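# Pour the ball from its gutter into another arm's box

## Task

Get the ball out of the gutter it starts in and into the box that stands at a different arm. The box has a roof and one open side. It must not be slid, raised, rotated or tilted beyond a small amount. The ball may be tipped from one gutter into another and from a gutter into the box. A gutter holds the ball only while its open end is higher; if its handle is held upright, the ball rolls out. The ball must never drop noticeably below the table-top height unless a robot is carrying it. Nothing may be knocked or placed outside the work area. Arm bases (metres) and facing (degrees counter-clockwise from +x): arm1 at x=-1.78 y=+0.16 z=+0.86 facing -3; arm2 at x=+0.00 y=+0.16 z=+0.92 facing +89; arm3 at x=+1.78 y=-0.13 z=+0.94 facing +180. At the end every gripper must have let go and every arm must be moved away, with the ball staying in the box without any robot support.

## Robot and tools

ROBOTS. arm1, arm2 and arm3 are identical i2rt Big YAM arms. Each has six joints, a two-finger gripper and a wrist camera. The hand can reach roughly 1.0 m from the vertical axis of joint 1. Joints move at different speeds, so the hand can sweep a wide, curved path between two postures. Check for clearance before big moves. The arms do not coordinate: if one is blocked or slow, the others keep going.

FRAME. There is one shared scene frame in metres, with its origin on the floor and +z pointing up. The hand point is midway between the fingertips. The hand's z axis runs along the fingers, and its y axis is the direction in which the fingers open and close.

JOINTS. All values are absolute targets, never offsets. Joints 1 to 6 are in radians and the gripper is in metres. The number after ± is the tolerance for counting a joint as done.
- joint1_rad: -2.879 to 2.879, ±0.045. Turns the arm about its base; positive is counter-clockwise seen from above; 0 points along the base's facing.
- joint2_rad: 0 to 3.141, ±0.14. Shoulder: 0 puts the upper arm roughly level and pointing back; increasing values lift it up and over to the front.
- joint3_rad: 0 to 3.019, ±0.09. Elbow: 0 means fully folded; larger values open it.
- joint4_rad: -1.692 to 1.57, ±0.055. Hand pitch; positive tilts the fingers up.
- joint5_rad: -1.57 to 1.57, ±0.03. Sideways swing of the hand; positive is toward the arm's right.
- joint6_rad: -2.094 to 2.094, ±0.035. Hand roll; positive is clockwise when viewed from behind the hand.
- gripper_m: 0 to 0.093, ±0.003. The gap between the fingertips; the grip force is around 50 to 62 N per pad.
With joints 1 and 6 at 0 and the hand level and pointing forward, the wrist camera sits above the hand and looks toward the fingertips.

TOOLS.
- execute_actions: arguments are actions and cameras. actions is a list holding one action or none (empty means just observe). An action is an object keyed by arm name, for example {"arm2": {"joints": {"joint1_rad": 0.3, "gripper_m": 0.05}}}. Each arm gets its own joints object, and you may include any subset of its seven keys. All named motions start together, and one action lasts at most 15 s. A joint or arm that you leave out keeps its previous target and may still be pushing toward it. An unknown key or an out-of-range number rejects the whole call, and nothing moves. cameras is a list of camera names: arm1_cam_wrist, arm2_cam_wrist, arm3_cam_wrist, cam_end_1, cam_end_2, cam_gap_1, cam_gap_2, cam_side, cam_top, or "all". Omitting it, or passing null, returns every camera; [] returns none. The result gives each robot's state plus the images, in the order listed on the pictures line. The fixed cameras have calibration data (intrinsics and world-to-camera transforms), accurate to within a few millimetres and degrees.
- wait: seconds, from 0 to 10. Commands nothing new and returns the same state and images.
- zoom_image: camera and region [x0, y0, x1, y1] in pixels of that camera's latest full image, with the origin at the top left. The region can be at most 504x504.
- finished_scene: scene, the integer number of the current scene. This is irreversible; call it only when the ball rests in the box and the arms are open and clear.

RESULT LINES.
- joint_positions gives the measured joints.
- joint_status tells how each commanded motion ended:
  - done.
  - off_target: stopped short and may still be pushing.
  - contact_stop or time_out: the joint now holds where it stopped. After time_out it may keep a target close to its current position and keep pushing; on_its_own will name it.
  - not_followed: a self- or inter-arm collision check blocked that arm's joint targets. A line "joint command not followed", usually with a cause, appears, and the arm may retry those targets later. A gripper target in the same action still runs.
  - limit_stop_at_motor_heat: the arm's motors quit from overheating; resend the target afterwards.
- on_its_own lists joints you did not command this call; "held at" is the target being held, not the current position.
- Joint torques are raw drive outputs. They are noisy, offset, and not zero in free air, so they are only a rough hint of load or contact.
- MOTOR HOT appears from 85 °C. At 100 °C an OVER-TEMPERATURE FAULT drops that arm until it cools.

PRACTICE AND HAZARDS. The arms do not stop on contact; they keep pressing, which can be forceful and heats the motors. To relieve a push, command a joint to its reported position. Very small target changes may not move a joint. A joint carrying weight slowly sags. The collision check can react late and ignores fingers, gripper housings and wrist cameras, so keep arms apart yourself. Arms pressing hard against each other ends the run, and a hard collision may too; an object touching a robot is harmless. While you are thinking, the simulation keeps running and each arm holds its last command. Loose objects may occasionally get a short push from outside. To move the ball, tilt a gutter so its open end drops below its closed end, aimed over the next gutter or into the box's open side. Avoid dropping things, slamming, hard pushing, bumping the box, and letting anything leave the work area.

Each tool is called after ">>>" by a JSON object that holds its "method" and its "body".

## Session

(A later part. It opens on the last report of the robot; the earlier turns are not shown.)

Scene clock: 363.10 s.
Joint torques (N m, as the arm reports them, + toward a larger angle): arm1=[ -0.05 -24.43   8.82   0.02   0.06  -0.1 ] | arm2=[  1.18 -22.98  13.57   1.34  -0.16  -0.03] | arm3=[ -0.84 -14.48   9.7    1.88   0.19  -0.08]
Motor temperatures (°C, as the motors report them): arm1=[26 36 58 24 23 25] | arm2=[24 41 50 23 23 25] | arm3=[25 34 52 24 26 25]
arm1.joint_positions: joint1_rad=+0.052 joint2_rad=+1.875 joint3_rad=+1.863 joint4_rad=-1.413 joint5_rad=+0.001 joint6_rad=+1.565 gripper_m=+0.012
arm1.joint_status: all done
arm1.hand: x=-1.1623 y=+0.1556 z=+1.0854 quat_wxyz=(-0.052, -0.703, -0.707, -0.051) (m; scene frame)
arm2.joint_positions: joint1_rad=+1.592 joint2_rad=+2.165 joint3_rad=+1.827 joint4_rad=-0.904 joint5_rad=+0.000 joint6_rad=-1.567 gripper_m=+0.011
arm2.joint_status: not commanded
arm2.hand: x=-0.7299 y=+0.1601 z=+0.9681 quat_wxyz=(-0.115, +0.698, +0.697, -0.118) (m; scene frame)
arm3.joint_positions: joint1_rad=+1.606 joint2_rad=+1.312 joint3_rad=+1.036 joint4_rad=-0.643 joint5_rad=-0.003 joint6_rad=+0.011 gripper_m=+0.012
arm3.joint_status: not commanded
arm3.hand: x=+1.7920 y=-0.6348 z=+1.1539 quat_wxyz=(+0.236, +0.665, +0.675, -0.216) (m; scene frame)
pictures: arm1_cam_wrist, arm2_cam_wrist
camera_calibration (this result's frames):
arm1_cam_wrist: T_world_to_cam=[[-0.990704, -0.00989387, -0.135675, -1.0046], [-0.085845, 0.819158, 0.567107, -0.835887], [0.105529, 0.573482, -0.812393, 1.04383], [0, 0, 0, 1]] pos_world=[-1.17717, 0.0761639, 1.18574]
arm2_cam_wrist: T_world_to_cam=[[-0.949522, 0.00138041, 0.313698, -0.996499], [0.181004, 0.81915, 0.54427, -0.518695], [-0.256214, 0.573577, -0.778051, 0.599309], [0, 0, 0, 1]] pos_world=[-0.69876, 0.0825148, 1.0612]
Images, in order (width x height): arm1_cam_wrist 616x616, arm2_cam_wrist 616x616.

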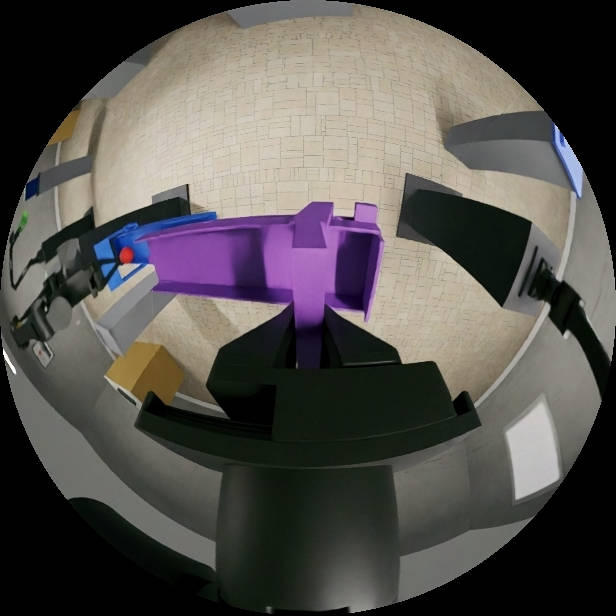

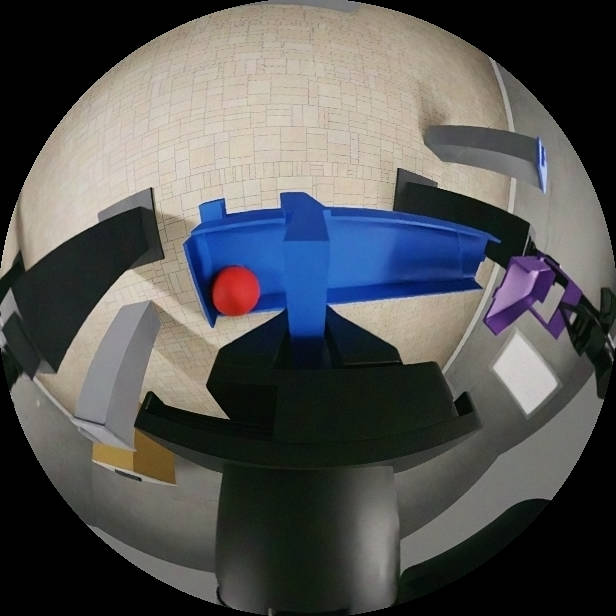

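>>> {"method": "execute_actions", "body": {"actions": [{"arm1":{"joints":{"joint2_rad":1.6,"joint4_rad":-1.3}},"arm3":{"joints":{"joint1_rad":-0.156,"joint6_rad":-1.561}}}], "cameras": ["arm2_cam_wrist","cam_side"]}}

Scene clock: 395.40 s.
Joint torques (N m, as the arm reports them, + toward a larger angle): arm1=[ -0.14 -18.2    9.06   1.6    0.06  -0.13] | arm2=[  1.23 -22.89  13.58   1.33  -0.16  -0.03] | arm3=[ -0.79 -14.     9.62   1.84  -0.1   -0.02]
Motor temperatures (°C, as the motors report them): arm1=[26 37 55 24 23 25] | arm2=[24 42 51 23 23 25] | arm3=[25 34 52 24 26 25]
arm1.joint_positions: joint1_rad=+0.052 joint2_rad=+1.613 joint3_rad=+1.863 joint4_rad=-1.322 joint5_rad=+0.001 joint6_rad=+1.565 gripper_m=+0.012
arm1.joint_status: all done
arm1.hand: x=-1.1867 y=+0.1556 z=+1.2463 quat_wxyz=(-0.175, -0.683, -0.687, -0.174) (m; scene frame)
arm2.joint_positions: joint1_rad=+1.592 joint2_rad=+2.165 joint3_rad=+1.827 joint4_rad=-0.904 joint5_rad=+0.000 joint6_rad=-1.567 gripper_m=+0.011
arm2.joint_status: not commanded
arm2.hand: x=-0.7299 y=+0.1601 z=+0.9681 quat_wxyz=(-0.115, +0.698, +0.697, -0.118) (m; scene frame)
arm3.joint_positions: joint1_rad=-0.157 joint2_rad=+1.312 joint3_rad=+1.036 joint4_rad=-0.643 joint5_rad=+0.002 joint6_rad=-1.550 gripper_m=+0.012
arm3.joint_status: all done
arm3.hand: x=+1.2768 y=-0.0448 z=+1.1486 quat_wxyz=(-0.239, +0.730, +0.607, -0.204) (m; scene frame)
pictures: arm2_cam_wrist, cam_side
camera_calibration (this result's frames):
arm2_cam_wrist: T_world_to_cam=[[-0.949522, 0.00138041, 0.313698, -0.996499], [0.181004, 0.81915, 0.54427, -0.518695], [-0.256214, 0.573577, -0.778051, 0.599309], [0, 0, 0, 1]] pos_world=[-0.69876, 0.0825148, 1.0612]
Images, in order (width x height): arm2_cam_wrist 616x616, cam_side 672x504.

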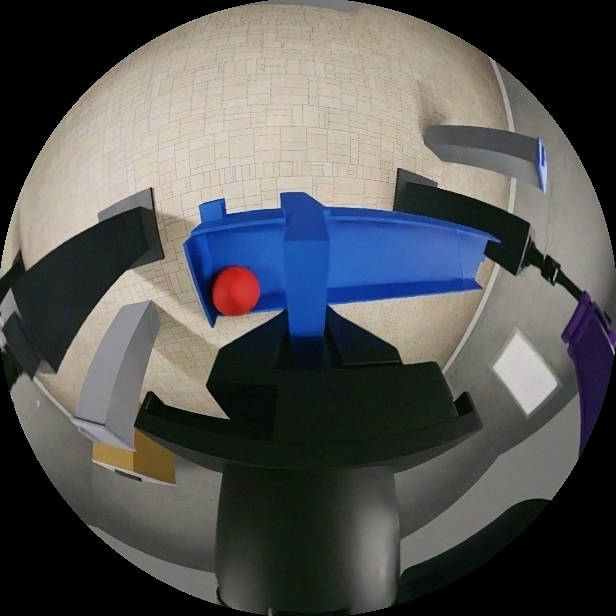

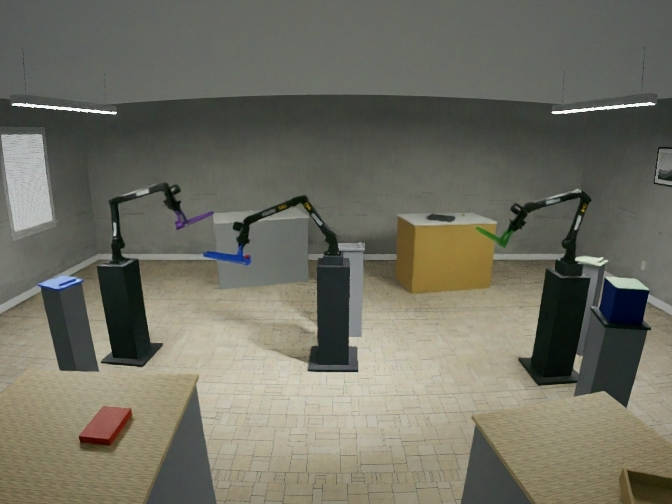

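>>> {"method": "execute_actions", "body": {"actions": [{"arm1":{"joints":{"joint1_rad":-2.058,"joint6_rad":-0.225,"joint5_rad":-0.175,"joint4_rad":-1.45}},"arm2":{"joints":{"joint2_rad":1.914}},"arm3":{"joints":{"joint2_rad":2.0,"joint3_rad":1.95,"joint4_rad":-0.929}}}], "cameras": ["arm2_cam_wrist","cam_side"]}}

Scene clock: 414.43 s.
Joint torques (N m, as the arm reports them, + toward a larger angle): arm1=[ -0.24 -19.27   8.97   0.42  -0.37  -0.2 ] | arm2=[  1.2  -20.56  14.41   1.79  -0.15  -0.01] | arm3=[  0.53 -26.73  12.74   0.93  -0.09  -0.02]
Motor temperatures (°C, as the motors report them): arm1=[26 35 55 24 23 25] | arm2=[24 42 51 23 23 25] | arm3=[25 35 53 24 26 25]
arm1.joint_positions: joint1_rad=-2.067 joint2_rad=+1.622 joint3_rad=+1.863 joint4_rad=-1.441 joint5_rad=-0.170 joint6_rad=-0.219 gripper_m=+0.012
arm1.joint_status: all done
arm1.hand: x=-2.0516 y=-0.3438 z=+1.2311 quat_wxyz=(-0.148, -0.788, -0.582, +0.136) (m; scene frame)
arm2.joint_positions: joint1_rad=+1.592 joint2_rad=+1.917 joint3_rad=+1.830 joint4_rad=-0.904 joint5_rad=+0.000 joint6_rad=-1.567 gripper_m=+0.011
arm2.joint_status: all done
arm2.hand: x=-0.7294 y=+0.1605 z=+1.1456 quat_wxyz=(-0.201, +0.678, +0.677, -0.204) (m; scene frame)
arm3.joint_positions: joint1_rad=-0.157 joint2_rad=+2.024 joint3_rad=+1.890 joint4_rad=-0.927 joint5_rad=+0.002 joint6_rad=-1.552 gripper_m=+0.012
arm3.joint_status: all done
arm3.hand: x=+1.0407 y=-0.0059 z=+1.1063 quat_wxyz=(-0.188, +0.745, +0.621, -0.159) (m; scene frame)
pictures: arm2_cam_wrist, cam_side
camera_calibration (this result's frames):
arm2_cam_wrist: T_world_to_cam=[[-0.842054, 0.00230961, 0.539388, -1.23203], [0.310755, 0.819435, 0.48162, -0.449421], [-0.440881, 0.573167, -0.690726, 0.502659], [0, 0, 0, 1]] pos_world=[-0.676165, 0.0830089, 1.22819]
Images, in order (width x height): arm2_cam_wrist 616x616, cam_side 672x504.

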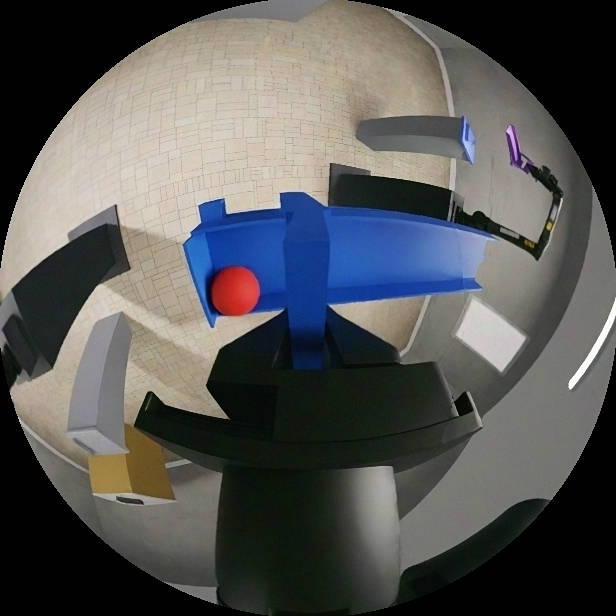

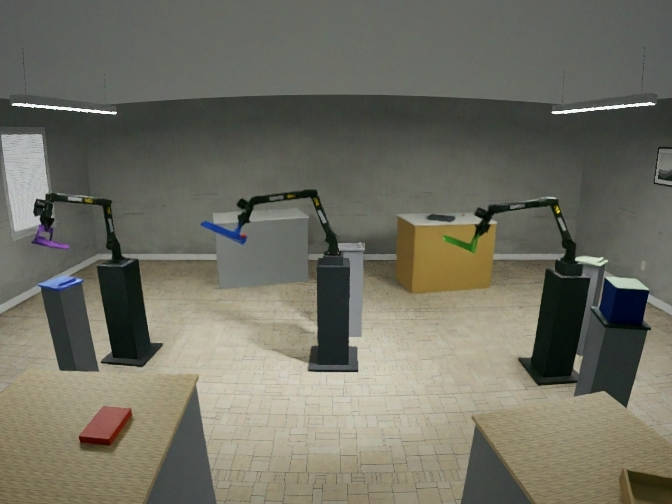

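>>> {"method": "execute_actions", "body": {"actions": [{"arm1":{"joints":{"joint1_rad":-2.05,"joint2_rad":1.855,"joint3_rad":1.771,"joint4_rad":-1.50,"joint5_rad":-0.18,"joint6_rad":-0.23}},"arm2":{"joints":{"joint1_rad":-1.2}},"arm3":{"joints":{"joint2_rad":2.245,"joint3_rad":1.98}}}], "cameras": ["arm1_cam_wrist","arm2_cam_wrist","cam_side"]}}

Scene clock: 430.50 s.
Joint torques (N m, as the arm reports them, + toward a larger angle): arm1=[ -0.14 -22.6    9.05  -0.21  -0.34  -0.21] | arm2=[  1.66 -21.59  14.35   1.91  -0.16  -0.01] | arm3=[  0.03 -29.27  10.62   0.64  -0.15  -0.05]
Motor temperatures (°C, as the motors report them): arm1=[26 35 54 24 23 25] | arm2=[24 41 52 23 23 25] | arm3=[25 38 56 24 26 25]
arm1.joint_positions: joint1_rad=-2.058 joint2_rad=+1.873 joint3_rad=+1.752 joint4_rad=-1.491 joint5_rad=-0.176 joint6_rad=-0.224 gripper_m=+0.012
arm1.joint_status: all done
arm1.hand: x=-2.0464 y=-0.3468 z=+1.0446 quat_wxyz=(-0.073, -0.807, -0.583, -0.054) (m; scene frame)
arm2.joint_positions: joint1_rad=-1.194 joint2_rad=+1.933 joint3_rad=+1.830 joint4_rad=-0.904 joint5_rad=+0.001 joint6_rad=-1.568 gripper_m=+0.011
arm2.joint_status: all done
arm2.hand: x=+0.6847 y=+0.4191 z=+1.1324 quat_wxyz=(-0.228, +0.789, -0.548, +0.159) (m; scene frame)
arm3.joint_positions: joint1_rad=-0.157 joint2_rad=+2.277 joint3_rad=+1.944 joint4_rad=-0.931 joint5_rad=+0.002 joint6_rad=-1.552 gripper_m=+0.012
arm3.joint_status: all done
arm3.hand: x=+1.0355 y=-0.0044 z=+0.9462 quat_wxyz=(-0.113, +0.760, +0.633, -0.094) (m; scene frame)
pictures: arm1_cam_wrist, arm2_cam_wrist, cam_side
camera_calibration (this result's frames):
arm1_cam_wrist: T_world_to_cam=[[-0.93697, 0.304977, -0.170516, -1.63544], [0.160043, 0.808404, 0.566453, 0.0230407], [0.310601, 0.50346, -0.80626, 1.78105], [0, 0, 0, 1]] pos_world=[-2.08924, -0.416545, 1.14407]
arm2_cam_wrist: T_world_to_cam=[[0.798041, 0.298092, 0.523709, -1.264], [0.00256947, -0.870754, 0.491712, -0.18643], [0.602597, -0.391061, -0.695664, 0.663979], [0, 0, 0, 1]] pos_world=[0.609094, 0.47411, 1.21555]
Images, in order (width x height): arm1_cam_wrist 616x616, arm2_cam_wrist 616x616, cam_side 672x504.

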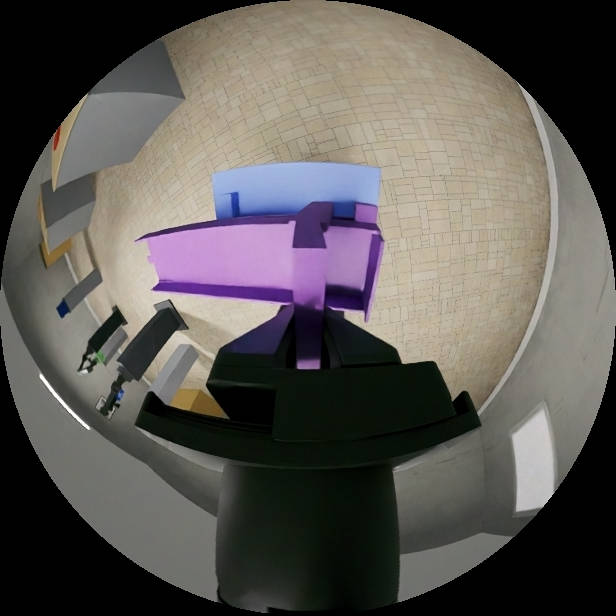

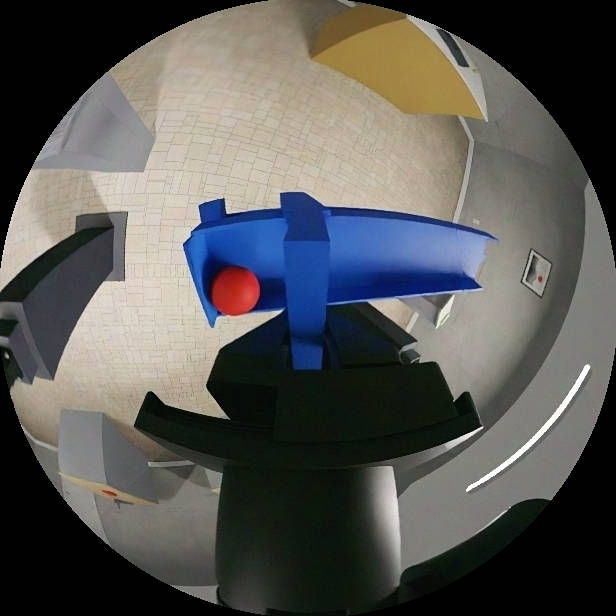

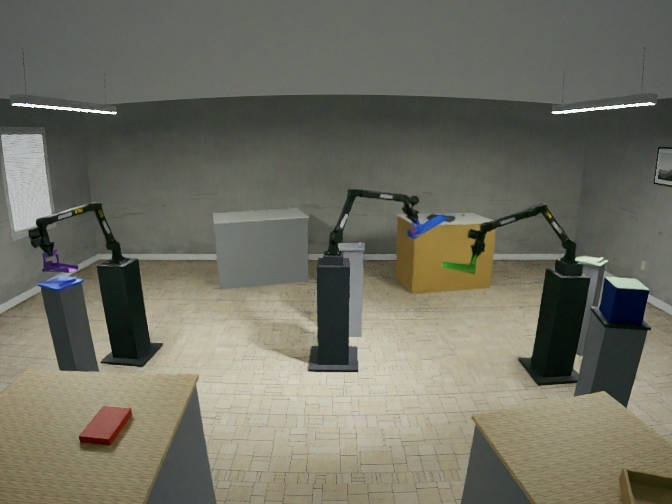

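>>> {"method": "execute_actions", "body": {"actions": [{"arm1":{"joints":{"joint2_rad":1.905,"joint3_rad":1.62,"joint4_rad":-1.31}},"arm2":{"joints":{"joint4_rad":-1.17}}}], "cameras": ["arm1_cam_wrist","cam_end_1"]}}

Scene clock: 437.37 s.
Joint torques (N m, as the arm reports them, + toward a larger angle): arm1=[ -0.28 -22.37   7.57   0.51  -0.17  -0.2 ] | arm2=[  1.21 -21.01  13.77   0.42  -0.17  -0.02] | arm3=[ -0.15 -30.03  10.64   1.06  -0.14  -0.05]
Motor temperatures (°C, as the motors report them): arm1=[26 36 54 24 23 25] | arm2=[24 42 52 23 23 25] | arm3=[25 40 56 24 26 25]
arm1.joint_positions: joint1_rad=-2.058 joint2_rad=+1.918 joint3_rad=+1.617 joint4_rad=-1.324 joint5_rad=-0.180 joint6_rad=-0.225 gripper_m=+0.012
arm1.joint_status: all done
arm1.hand: x=-2.0443 y=-0.3453 z=+0.9693 quat_wxyz=(-0.072, -0.807, -0.583, -0.060) (m; scene frame)
arm2.joint_positions: joint1_rad=-1.194 joint2_rad=+1.933 joint3_rad=+1.830 joint4_rad=-1.159 joint5_rad=+0.001 joint6_rad=-1.568 gripper_m=+0.011
arm2.joint_status: all done
arm2.hand: x=+0.6316 y=+0.3991 z=+1.1061 quat_wxyz=(-0.125, +0.812, -0.564, +0.088) (m; scene frame)
arm3.joint_positions: joint1_rad=-0.157 joint2_rad=+2.277 joint3_rad=+1.944 joint4_rad=-0.931 joint5_rad=+0.002 joint6_rad=-1.552 gripper_m=+0.012
arm3.joint_status: not commanded
arm3.hand: x=+1.0355 y=-0.0044 z=+0.9462 quat_wxyz=(-0.113, +0.760, +0.633, -0.094) (m; scene frame)
pictures: arm1_cam_wrist, cam_end_1
camera_calibration (this result's frames):
arm1_cam_wrist: T_world_to_cam=[[-0.935775, 0.304942, -0.177019, -1.63798], [0.153037, 0.803547, 0.575232, 0.0395952], [0.317656, 0.511197, -0.798606, 1.72866], [0, 0, 0, 1]] pos_world=[-2.08796, -0.416013, 1.06779]
Images, in order (width x height): arm1_cam_wrist 616x616, cam_end_1 672x504.

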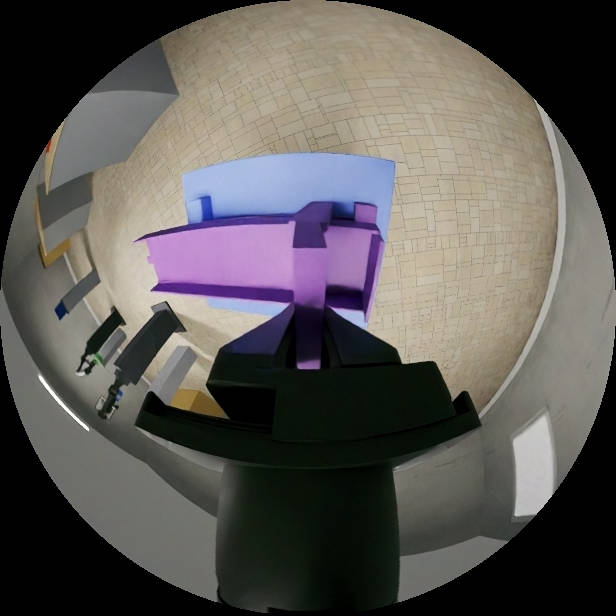

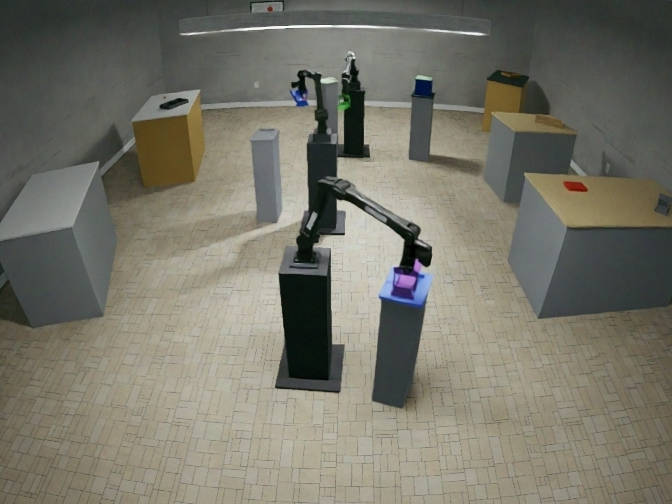

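Purple is back on its table. Release it and swing arm2 to the handoff.

>>> {"method": "execute_actions", "body": {"actions": [{"arm1":{"joints":{"gripper_m":0.07}},"arm2":{"joints":{"joint1_rad":-1.742}}}], "cameras": ["arm2_cam_wrist","cam_gap_2","cam_side"]}}

>>> {"method": "zoom_image", "body": {"camera": "cam_side", "region": [390, 190, 510, 280]}}

Scene clock: 443.13 s.
Joint torques (N m, as the arm reports them, + toward a larger angle): arm1=[ -0.16 -22.41   7.57   0.52  -0.18  -0.2 ] | arm2=[  1.49 -21.48  13.83   0.46  -0.13   0.  ] | arm3=[  0.19 -29.29  10.45   0.76  -0.1   -0.01]
Motor temperatures (°C, as the motors report them): arm1=[26 36 53 24 23 25] | arm2=[24 42 52 23 23 25] | arm3=[25 41 55 24 26 25]
arm1.joint_positions: joint1_rad=-2.058 joint2_rad=+1.918 joint3_rad=+1.617 joint4_rad=-1.324 joint5_rad=-0.179 joint6_rad=-0.225 gripper_m=+0.070
arm1.joint_status: all done
arm1.hand: x=-2.0444 y=-0.3453 z=+0.9693 quat_wxyz=(-0.072, -0.807, -0.584, -0.060) (m; scene frame)
arm2.joint_positions: joint1_rad=-1.741 joint2_rad=+1.933 joint3_rad=+1.830 joint4_rad=-1.159 joint5_rad=-0.001 joint6_rad=-1.569 gripper_m=+0.011
arm2.joint_status: all done
arm2.hand: x=+0.6625 y=+0.0361 z=+1.1069 quat_wxyz=(-0.097, +0.630, -0.762, +0.119) (m; scene frame)
arm3.joint_positions: joint1_rad=-0.157 joint2_rad=+2.277 joint3_rad=+1.944 joint4_rad=-0.931 joint5_rad=+0.002 joint6_rad=-1.552 gripper_m=+0.012
arm3.joint_status: not commanded
arm3.hand: x=+1.0355 y=-0.0044 z=+0.9462 quat_wxyz=(-0.113, +0.760, +0.633, -0.094) (m; scene frame)
pictures: arm2_cam_wrist, cam_gap_2, cam_side
camera_calibration (this result's frames):
arm2_cam_wrist: T_world_to_cam=[[0.939197, -0.179778, 0.292556, -0.939114], [-0.319391, -0.770223, 0.552038, -0.364403], [0.12609, -0.611912, -0.78081, 0.927805], [0, 0, 0, 1]] pos_world=[0.648639, 0.118232, 1.20035]
Images, in order (width x height): arm2_cam_wrist 616x616, cam_gap_2 672x504, cam_side 672x504.

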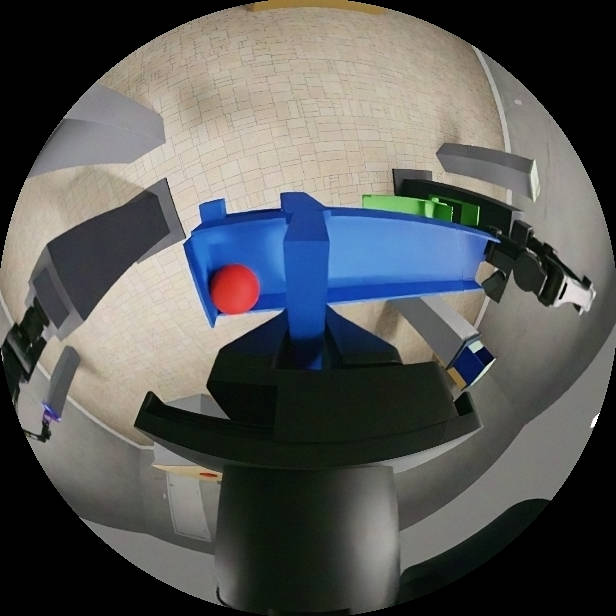

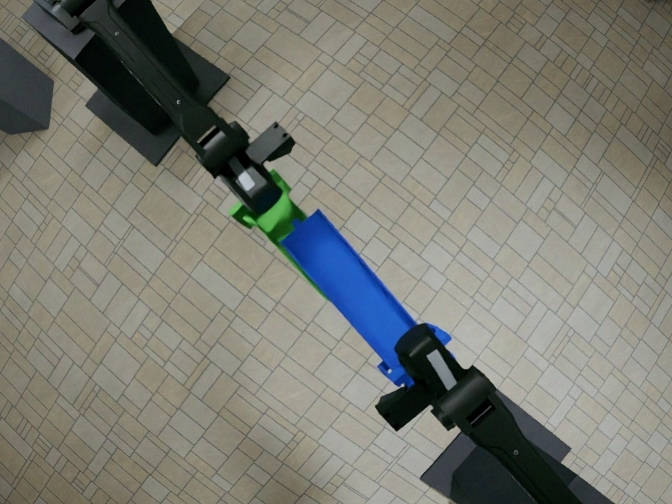

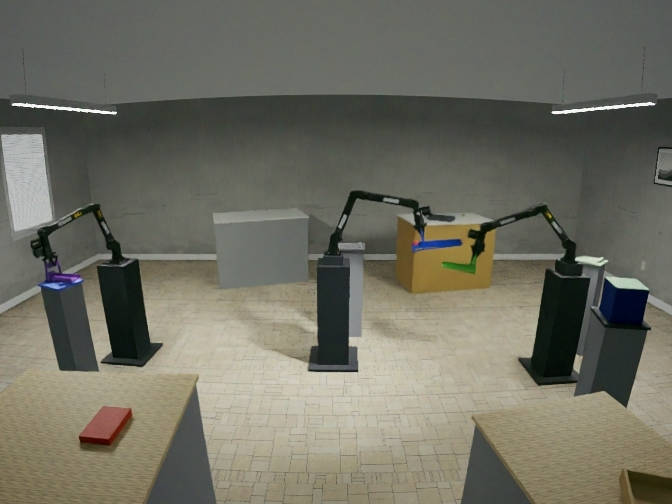

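Region (390, 190, 510, 280) of cam_side's 672x504 image, scaled by 4.200, with more detail than that image has; it fills the top 378 rows of this view, and the rest is white.

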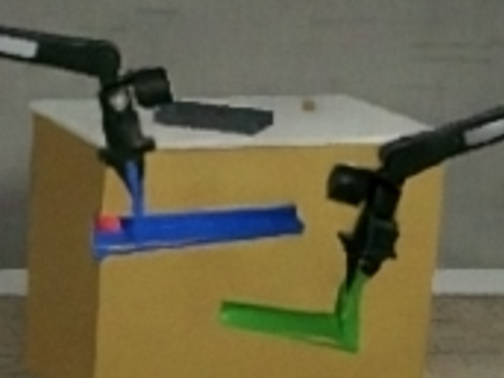

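>>> {"method": "execute_actions", "body": {"actions": [{"arm1":{"joints":{"joint2_rad":1.80,"joint3_rad":1.80,"joint4_rad":-1.50}},"arm2":{"joints":{"joint1_rad":-1.712}}}], "cameras": ["cam_gap_2"]}}

>>> {"method": "zoom_image", "body": {"camera": "cam_gap_2", "region": [200, 130, 400, 330]}}

Scene clock: 460.17 s.
Joint torques (N m, as the arm reports them, + toward a larger angle): arm1=[ -0.26 -18.01  10.16  -0.19  -0.18  -0.2 ] | arm2=[  2.05 -21.47  13.83   0.44  -0.12  -0.01] | arm3=[  0.46 -29.73  10.24   0.77  -0.11  -0.03]
Motor temperatures (°C, as the motors report them): arm1=[26 36 52 24 23 25] | arm2=[24 42 52 23 23 25] | arm3=[25 43 55 24 26 25]
arm1.joint_positions: joint1_rad=-2.058 joint2_rad=+1.784 joint3_rad=+1.768 joint4_rad=-1.488 joint5_rad=-0.179 joint6_rad=-0.225 gripper_m=+0.070
arm1.joint_status: all done
arm1.hand: x=-2.0446 y=-0.3458 z=+1.0995 quat_wxyz=(-0.096, -0.803, -0.588, -0.004) (m; scene frame)
arm2.joint_positions: joint1_rad=-1.712 joint2_rad=+1.933 joint3_rad=+1.830 joint4_rad=-1.159 joint5_rad=-0.001 joint6_rad=-1.569 gripper_m=+0.011
arm2.joint_status: all done
arm2.hand: x=+0.6659 y=+0.0556 z=+1.1069 quat_wxyz=(-0.099, +0.641, -0.752, +0.117) (m; scene frame)
arm3.joint_positions: joint1_rad=-0.157 joint2_rad=+2.277 joint3_rad=+1.944 joint4_rad=-0.931 joint5_rad=+0.002 joint6_rad=-1.552 gripper_m=+0.012
arm3.joint_status: not commanded
arm3.hand: x=+1.0355 y=-0.0044 z=+0.9462 quat_wxyz=(-0.113, +0.760, +0.633, -0.094) (m; scene frame)
pictures: cam_gap_2
Images, in order (width x height): cam_gap_2 672x504.

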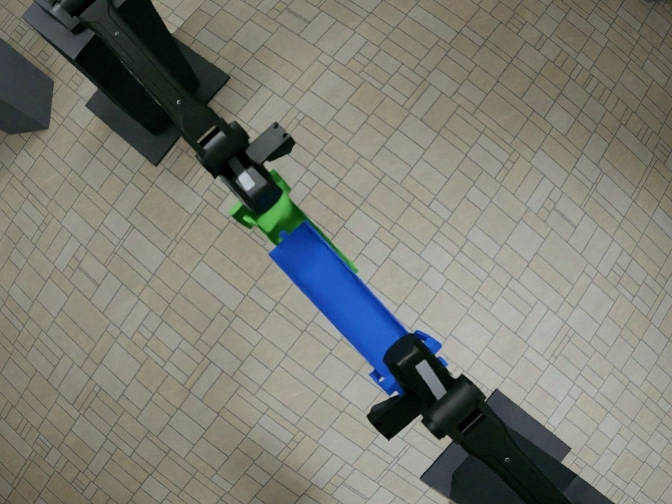

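Region (200, 130, 400, 330) of cam_gap_2's 672x504 image, scaled by 2.520, with more detail than that image has.

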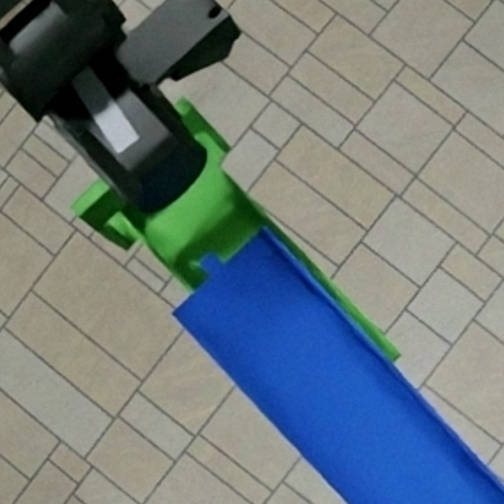

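>>> {"method": "execute_actions", "body": {"actions": [{"arm2":{"joints":{"joint1_rad":-1.729}}}], "cameras": ["cam_gap_2"]}}

>>> {"method": "zoom_image", "body": {"camera": "cam_gap_2", "region": [200, 130, 400, 330]}}

Scene clock: 476.03 s.
Joint torques (N m, as the arm reports them, + toward a larger angle): arm1=[ -0.17 -17.97  10.19  -0.21  -0.19  -0.2 ] | arm2=[  1.49 -21.45  13.8    0.42  -0.14  -0.01] | arm3=[ -0.13 -30.17  10.3    0.78  -0.12  -0.05]
Motor temperatures (°C, as the motors report them): arm1=[26 35 55 24 23 25] | arm2=[24 42 52 23 23 25] | arm3=[25 44 55 24 26 25]
arm1.joint_positions: joint1_rad=-2.058 joint2_rad=+1.784 joint3_rad=+1.768 joint4_rad=-1.488 joint5_rad=-0.179 joint6_rad=-0.225 gripper_m=+0.070
arm1.joint_status: not commanded
arm1.hand: x=-2.0446 y=-0.3458 z=+1.0995 quat_wxyz=(-0.096, -0.803, -0.588, -0.004) (m; scene frame)
arm2.joint_positions: joint1_rad=-1.724 joint2_rad=+1.933 joint3_rad=+1.830 joint4_rad=-1.159 joint5_rad=-0.001 joint6_rad=-1.569 gripper_m=+0.011
arm2.joint_status: all done
arm2.hand: x=+0.6645 y=+0.0473 z=+1.1069 quat_wxyz=(-0.098, +0.636, -0.756, +0.118) (m; scene frame)
arm3.joint_positions: joint1_rad=-0.157 joint2_rad=+2.277 joint3_rad=+1.944 joint4_rad=-0.931 joint5_rad=+0.002 joint6_rad=-1.552 gripper_m=+0.012
arm3.joint_status: not commanded
arm3.hand: x=+1.0355 y=-0.0044 z=+0.9462 quat_wxyz=(-0.113, +0.760, +0.633, -0.094) (m; scene frame)
pictures: cam_gap_2
Images, in order (width x height): cam_gap_2 672x504.

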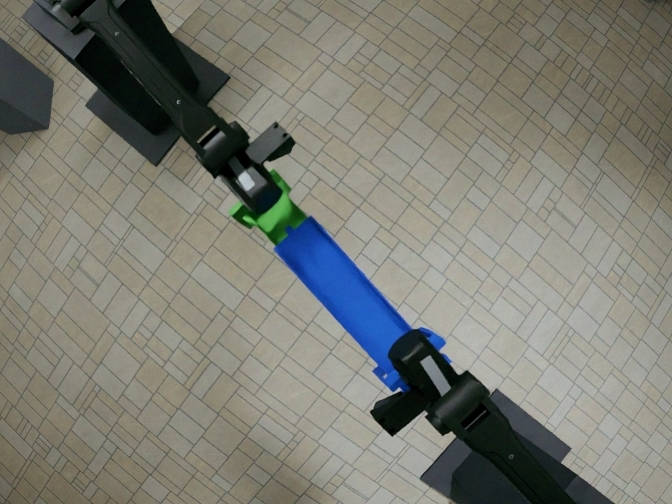

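Region (200, 130, 400, 330) of cam_gap_2's 672x504 image, scaled by 2.520, with more detail than that image has.

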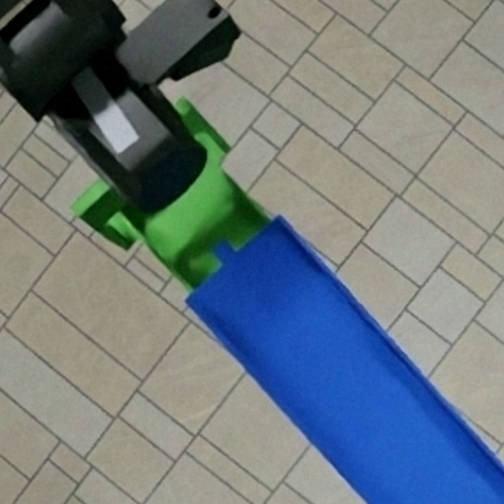

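>>> {"method": "execute_actions", "body": {"actions": [{"arm2":{"joints":{"joint4_rad":-1.33}}}], "cameras": ["cam_side"]}}

>>> {"method": "wait", "body": {"seconds": 1.5}}

Scene clock: 486.13 s.
Joint torques (N m, as the arm reports them, + toward a larger angle): arm1=[ -0.17 -18.02  10.22  -0.18  -0.19  -0.2 ] | arm2=[  1.23 -21.25  13.61   0.07  -0.13  -0.03] | arm3=[  0.34 -30.04  10.3    0.75  -0.12  -0.01]
Motor temperatures (°C, as the motors report them): arm1=[26 35 56 24 23 25] | arm2=[24 42 52 23 23 25] | arm3=[25 44 55 24 26 25]
arm1.joint_positions: joint1_rad=-2.058 joint2_rad=+1.784 joint3_rad=+1.768 joint4_rad=-1.488 joint5_rad=-0.179 joint6_rad=-0.225 gripper_m=+0.070
arm1.joint_status: not commanded
arm1.hand: x=-2.0446 y=-0.3458 z=+1.0995 quat_wxyz=(-0.096, -0.803, -0.588, -0.004) (m; scene frame)
arm2.joint_positions: joint1_rad=-1.724 joint2_rad=+1.933 joint3_rad=+1.830 joint4_rad=-1.317 joint5_rad=-0.001 joint6_rad=-1.569 gripper_m=+0.011
arm2.joint_status: all done
arm2.hand: x=+0.6274 y=+0.0537 z=+1.0981 quat_wxyz=(-0.048, +0.642, -0.763, +0.058) (m; scene frame)
arm3.joint_positions: joint1_rad=-0.157 joint2_rad=+2.277 joint3_rad=+1.944 joint4_rad=-0.931 joint5_rad=+0.002 joint6_rad=-1.552 gripper_m=+0.012
arm3.joint_status: not commanded
arm3.hand: x=+1.0355 y=-0.0044 z=+0.9462 quat_wxyz=(-0.113, +0.760, +0.633, -0.094) (m; scene frame)
pictures: cam_side
Images, in order (width x height): cam_side 672x504.

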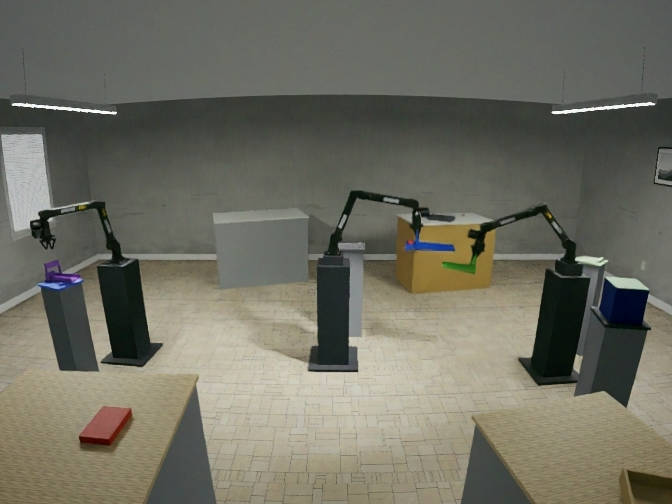

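Scene clock: 487.63 s.
Joint torques (N m, as the arm reports them, + toward a larger angle): arm1=[ -0.21 -18.06  10.24  -0.21  -0.18  -0.19] | arm2=[  1.26 -21.25  13.51   0.07  -0.13  -0.03] | arm3=[ -0.6  -28.94  10.26   0.64  -0.14  -0.02]
Motor temperatures (°C, as the motors report them): arm1=[26 35 57 24 23 25] | arm2=[24 42 52 23 23 25] | arm3=[25 44 55 24 26 25]
arm1.joint_positions: joint1_rad=-2.058 joint2_rad=+1.784 joint3_rad=+1.768 joint4_rad=-1.488 joint5_rad=-0.179 joint6_rad=-0.225 gripper_m=+0.070
arm1.joint_status: not commanded
arm1.hand: x=-2.0446 y=-0.3458 z=+1.0995 quat_wxyz=(-0.096, -0.803, -0.588, -0.004) (m; scene frame)
arm2.joint_positions: joint1_rad=-1.724 joint2_rad=+1.933 joint3_rad=+1.830 joint4_rad=-1.317 joint5_rad=-0.001 joint6_rad=-1.569 gripper_m=+0.011
arm2.joint_status: all done
arm2.hand: x=+0.6274 y=+0.0537 z=+1.0981 quat_wxyz=(-0.048, +0.642, -0.763, +0.058) (m; scene frame)
arm3.joint_positions: joint1_rad=-0.157 joint2_rad=+2.277 joint3_rad=+1.944 joint4_rad=-0.931 joint5_rad=+0.002 joint6_rad=-1.552 gripper_m=+0.012
arm3.joint_status: not commanded
arm3.hand: x=+1.0355 y=-0.0044 z=+0.9462 quat_wxyz=(-0.113, +0.760, +0.633, -0.094) (m; scene frame)
wait: 1.50 s; at rest by 0.27 s
pictures: arm1_cam_wrist, arm2_cam_wrist, arm3_cam_wrist, cam_end_1, cam_end_2, cam_gap_1, cam_gap_2, cam_side, cam_top
camera_calibration (this result's frames):
arm1_cam_wrist: T_world_to_cam=[[-0.946042, 0.287871, -0.14878, -1.67306], [0.186192, 0.858677, 0.4775, 0.159489], [0.265213, 0.424033, -0.865943, 1.76967], [0, 0, 0, 1]] pos_world=[-2.08182, -0.405722, 1.20736]
arm2_cam_wrist: T_world_to_cam=[[0.975577, -0.1702, 0.138855, -0.75496], [-0.219304, -0.790488, 0.57187, -0.440734], [0.0124311, -0.588355, -0.808508, 1.03654], [0, 0, 0, 1]] pos_world=[0.626981, 0.132961, 1.19492]
arm3_cam_wrist: T_world_to_cam=[[-0.939951, 0.186106, 0.286106, 0.703861], [0.32054, 0.769296, 0.552664, -0.843808], [-0.117246, 0.611185, -0.782755, 0.986267], [0, 0, 0, 1]] pos_world=[1.04771, -0.0846465, 1.03697]
Images, in order (width x height): arm1_cam_wrist 616x616, arm2_cam_wrist 616x616, arm3_cam_wrist 616x616, cam_end_1 672x504, cam_end_2 672x504, cam_gap_1 672x504, cam_gap_2 672x504, cam_side 672x504, cam_top 672x504.

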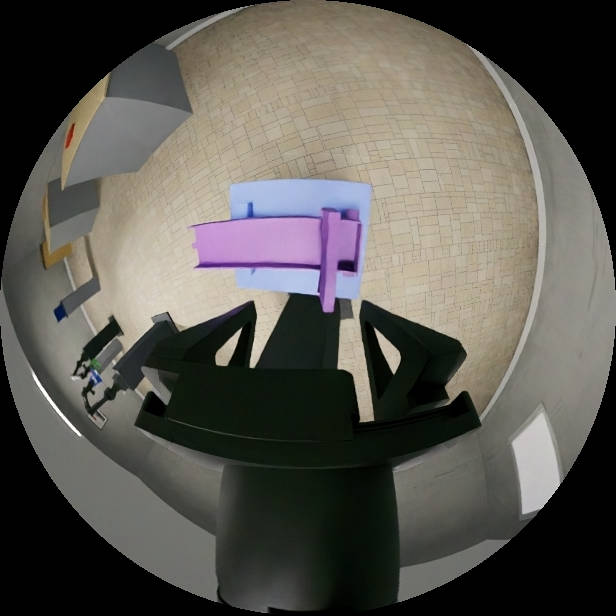

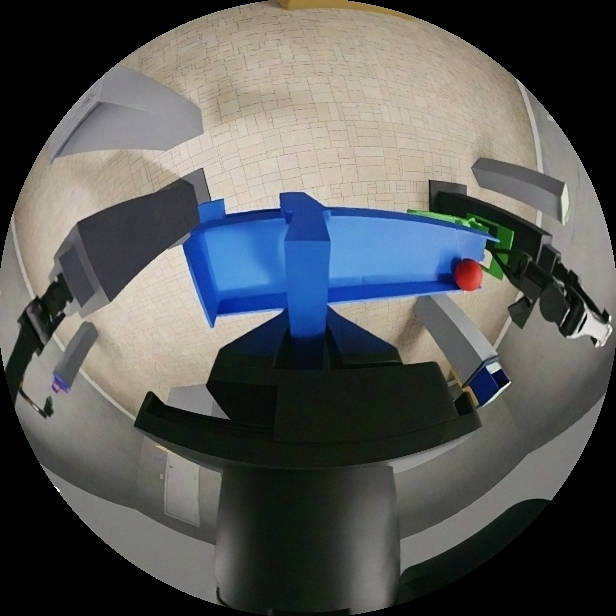

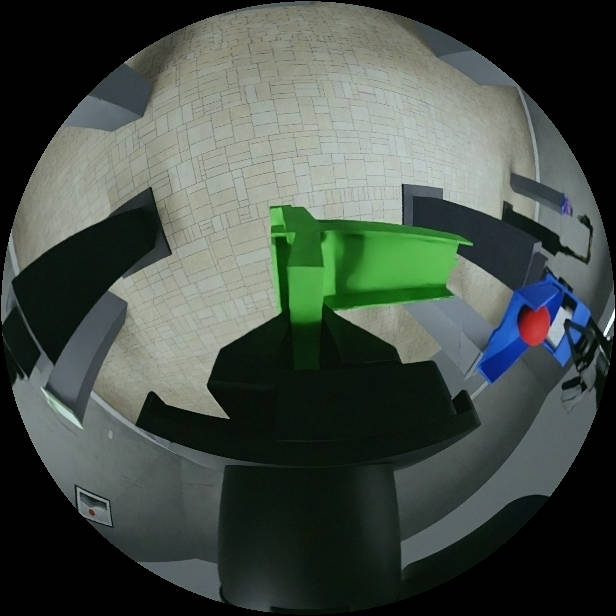

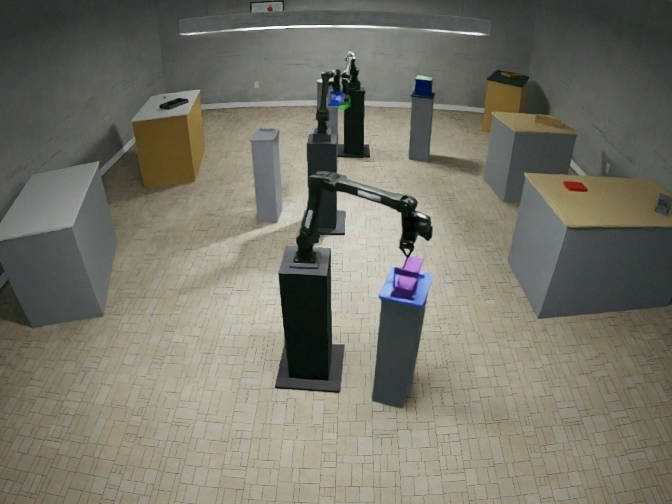

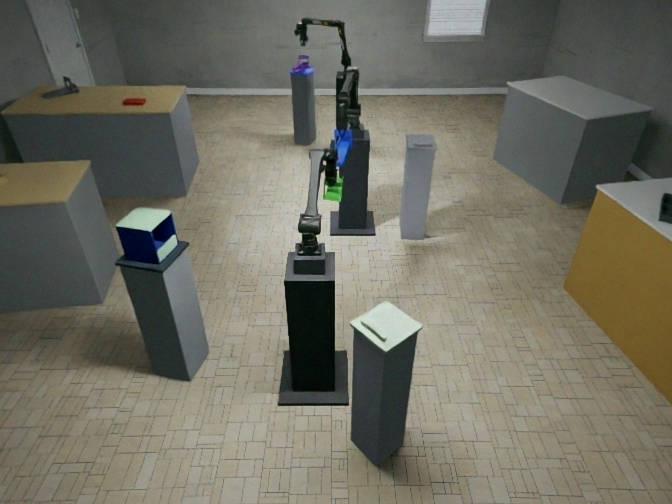

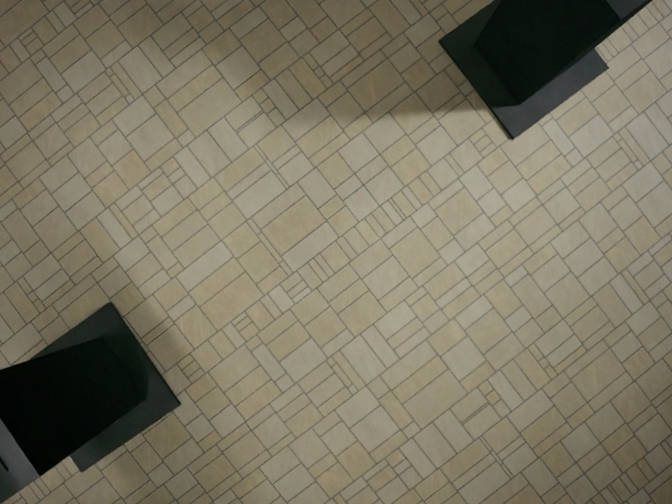

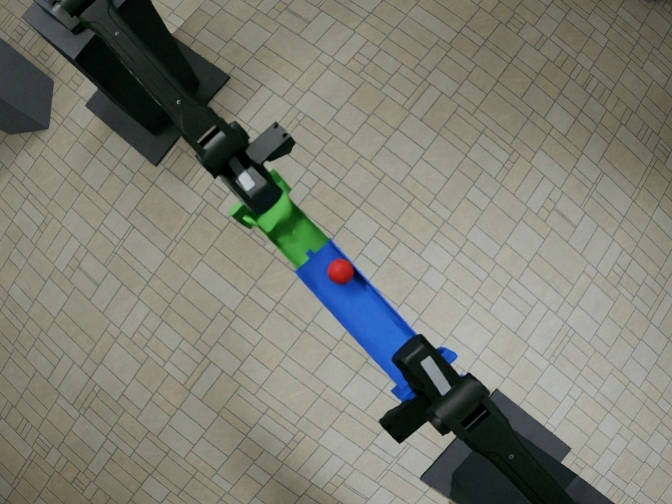

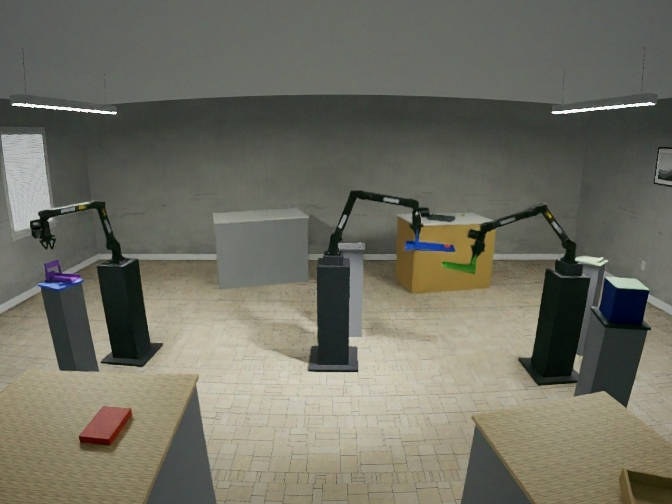

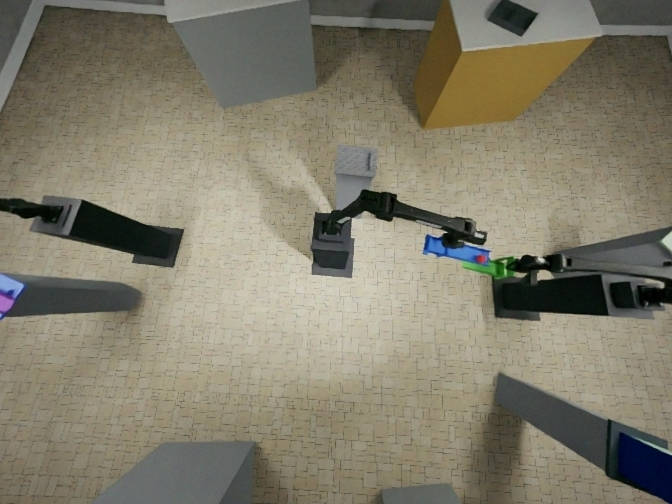

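The ball is rolling off the lip right now. Checking the outcome.

>>> {"method": "execute_actions", "body": {"actions": [], "cameras": ["arm3_cam_wrist","cam_gap_2"]}}

Scene clock: 491.50 s.
Joint torques (N m, as the arm reports them, + toward a larger angle): arm1=[ -0.21 -18.    10.23  -0.21  -0.19  -0.2 ] | arm2=[  1.21 -21.2   13.52   0.19  -0.13  -0.03] | arm3=[  0.21 -30.39  10.55   0.83  -0.1    0.01]
Motor temperatures (°C, as the motors report them): arm1=[26 35 57 24 23 25] | arm2=[24 42 52 23 23 25] | arm3=[25 45 55 24 26 25]
arm1.joint_positions: joint1_rad=-2.058 joint2_rad=+1.784 joint3_rad=+1.768 joint4_rad=-1.488 joint5_rad=-0.179 joint6_rad=-0.225 gripper_m=+0.070
arm1.joint_status: not commanded
arm1.hand: x=-2.0446 y=-0.3458 z=+1.0995 quat_wxyz=(-0.096, -0.803, -0.588, -0.004) (m; scene frame)
arm2.joint_positions: joint1_rad=-1.724 joint2_rad=+1.933 joint3_rad=+1.830 joint4_rad=-1.320 joint5_rad=+0.000 joint6_rad=-1.569 gripper_m=+0.011
arm2.joint_status: all done
arm2.hand: x=+0.6266 y=+0.0537 z=+1.0980 quat_wxyz=(-0.047, +0.642, -0.763, +0.057) (m; scene frame)
arm3.joint_positions: joint1_rad=-0.157 joint2_rad=+2.277 joint3_rad=+1.944 joint4_rad=-0.934 joint5_rad=+0.002 joint6_rad=-1.554 gripper_m=+0.012
arm3.joint_status: not commanded
arm3.hand: x=+1.0363 y=-0.0046 z=+0.9459 quat_wxyz=(-0.112, +0.759, +0.634, -0.093) (m; scene frame)
pictures: arm3_cam_wrist, cam_gap_2
camera_calibration (this result's frames):
arm3_cam_wrist: T_world_to_cam=[[-0.941424, 0.183656, 0.282827, 0.709323], [0.316631, 0.769994, 0.553944, -0.840986], [-0.11604, 0.611048, -0.783043, 0.98527], [0, 0, 0, 1]] pos_world=[1.04839, -0.084764, 1.03675]
Images, in order (width x height): arm3_cam_wrist 616x616, cam_gap_2 672x504.

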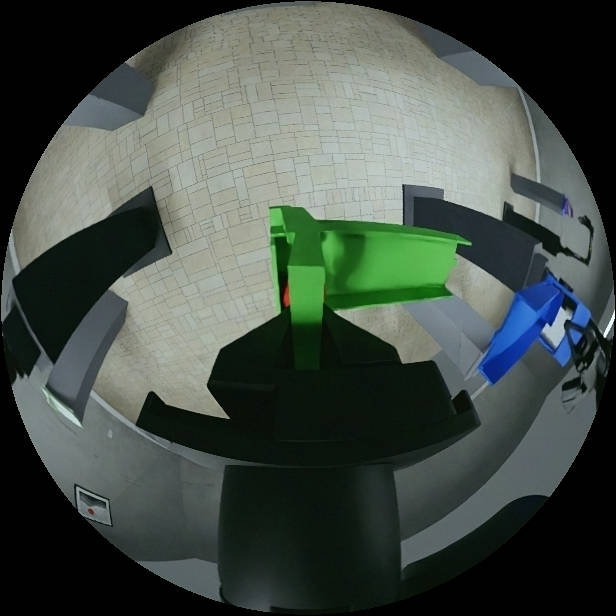

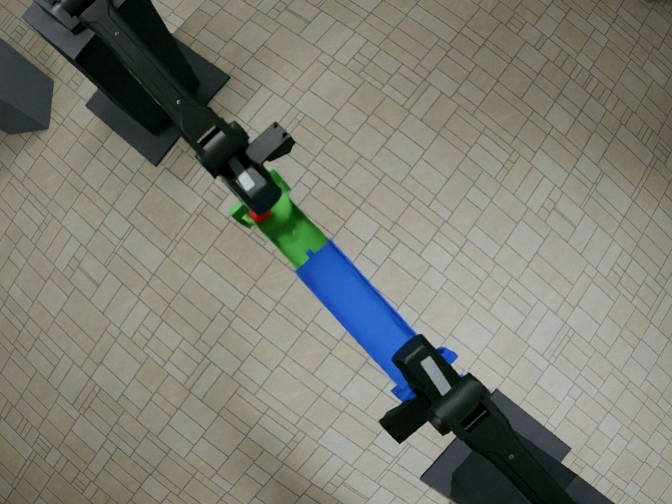

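>>> {"method": "execute_actions", "body": {"actions": [{"arm2":{"joints":{"joint1_rad":-0.08,"joint2_rad":1.80,"joint5_rad":0.176,"joint6_rad":-0.05,"joint4_rad":-1.27}}}], "cameras": ["arm3_cam_wrist"]}}

Scene clock: 511.47 s.
Joint torques (N m, as the arm reports them, + toward a larger angle): arm1=[ -0.26 -18.08  10.21  -0.2   -0.19  -0.19] | arm2=[  1.45 -19.41  14.03   1.26   0.21   0.07] | arm3=[  0.31 -28.77  10.25   0.94  -0.17   0.  ]
Motor temperatures (°C, as the motors report them): arm1=[26 35 58 24 23 25] | arm2=[24 42 52 23 23 25] | arm3=[25 46 55 24 26 25]
arm1.joint_positions: joint1_rad=-2.058 joint2_rad=+1.784 joint3_rad=+1.768 joint4_rad=-1.488 joint5_rad=-0.179 joint6_rad=-0.225 gripper_m=+0.070
arm1.joint_status: not commanded
arm1.hand: x=-2.0446 y=-0.3458 z=+1.0995 quat_wxyz=(-0.096, -0.803, -0.588, -0.004) (m; scene frame)
arm2.joint_positions: joint1_rad=-0.076 joint2_rad=+1.815 joint3_rad=+1.830 joint4_rad=-1.277 joint5_rad=+0.170 joint6_rad=-0.057 gripper_m=+0.011
arm2.joint_status: all done
arm2.hand: x=+0.0893 y=+0.7923 z=+1.1735 quat_wxyz=(-0.169, +0.674, -0.718, -0.036) (m; scene frame)
arm3.joint_positions: joint1_rad=-0.157 joint2_rad=+2.277 joint3_rad=+1.944 joint4_rad=-0.934 joint5_rad=+0.002 joint6_rad=-1.554 gripper_m=+0.012
arm3.joint_status: not commanded
arm3.hand: x=+1.0363 y=-0.0046 z=+0.9459 quat_wxyz=(-0.112, +0.759, +0.634, -0.093) (m; scene frame)
pictures: arm3_cam_wrist
camera_calibration (this result's frames):
arm3_cam_wrist: T_world_to_cam=[[-0.941424, 0.183656, 0.282827, 0.709323], [0.316631, 0.769994, 0.553944, -0.840986], [-0.11604, 0.611048, -0.783043, 0.98527], [0, 0, 0, 1]] pos_world=[1.04839, -0.084764, 1.03675]
Images, in order (width x height): arm3_cam_wrist 616x616.

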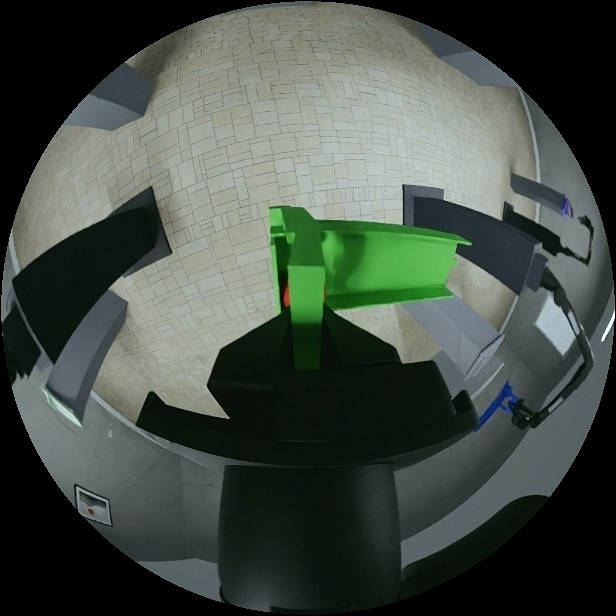

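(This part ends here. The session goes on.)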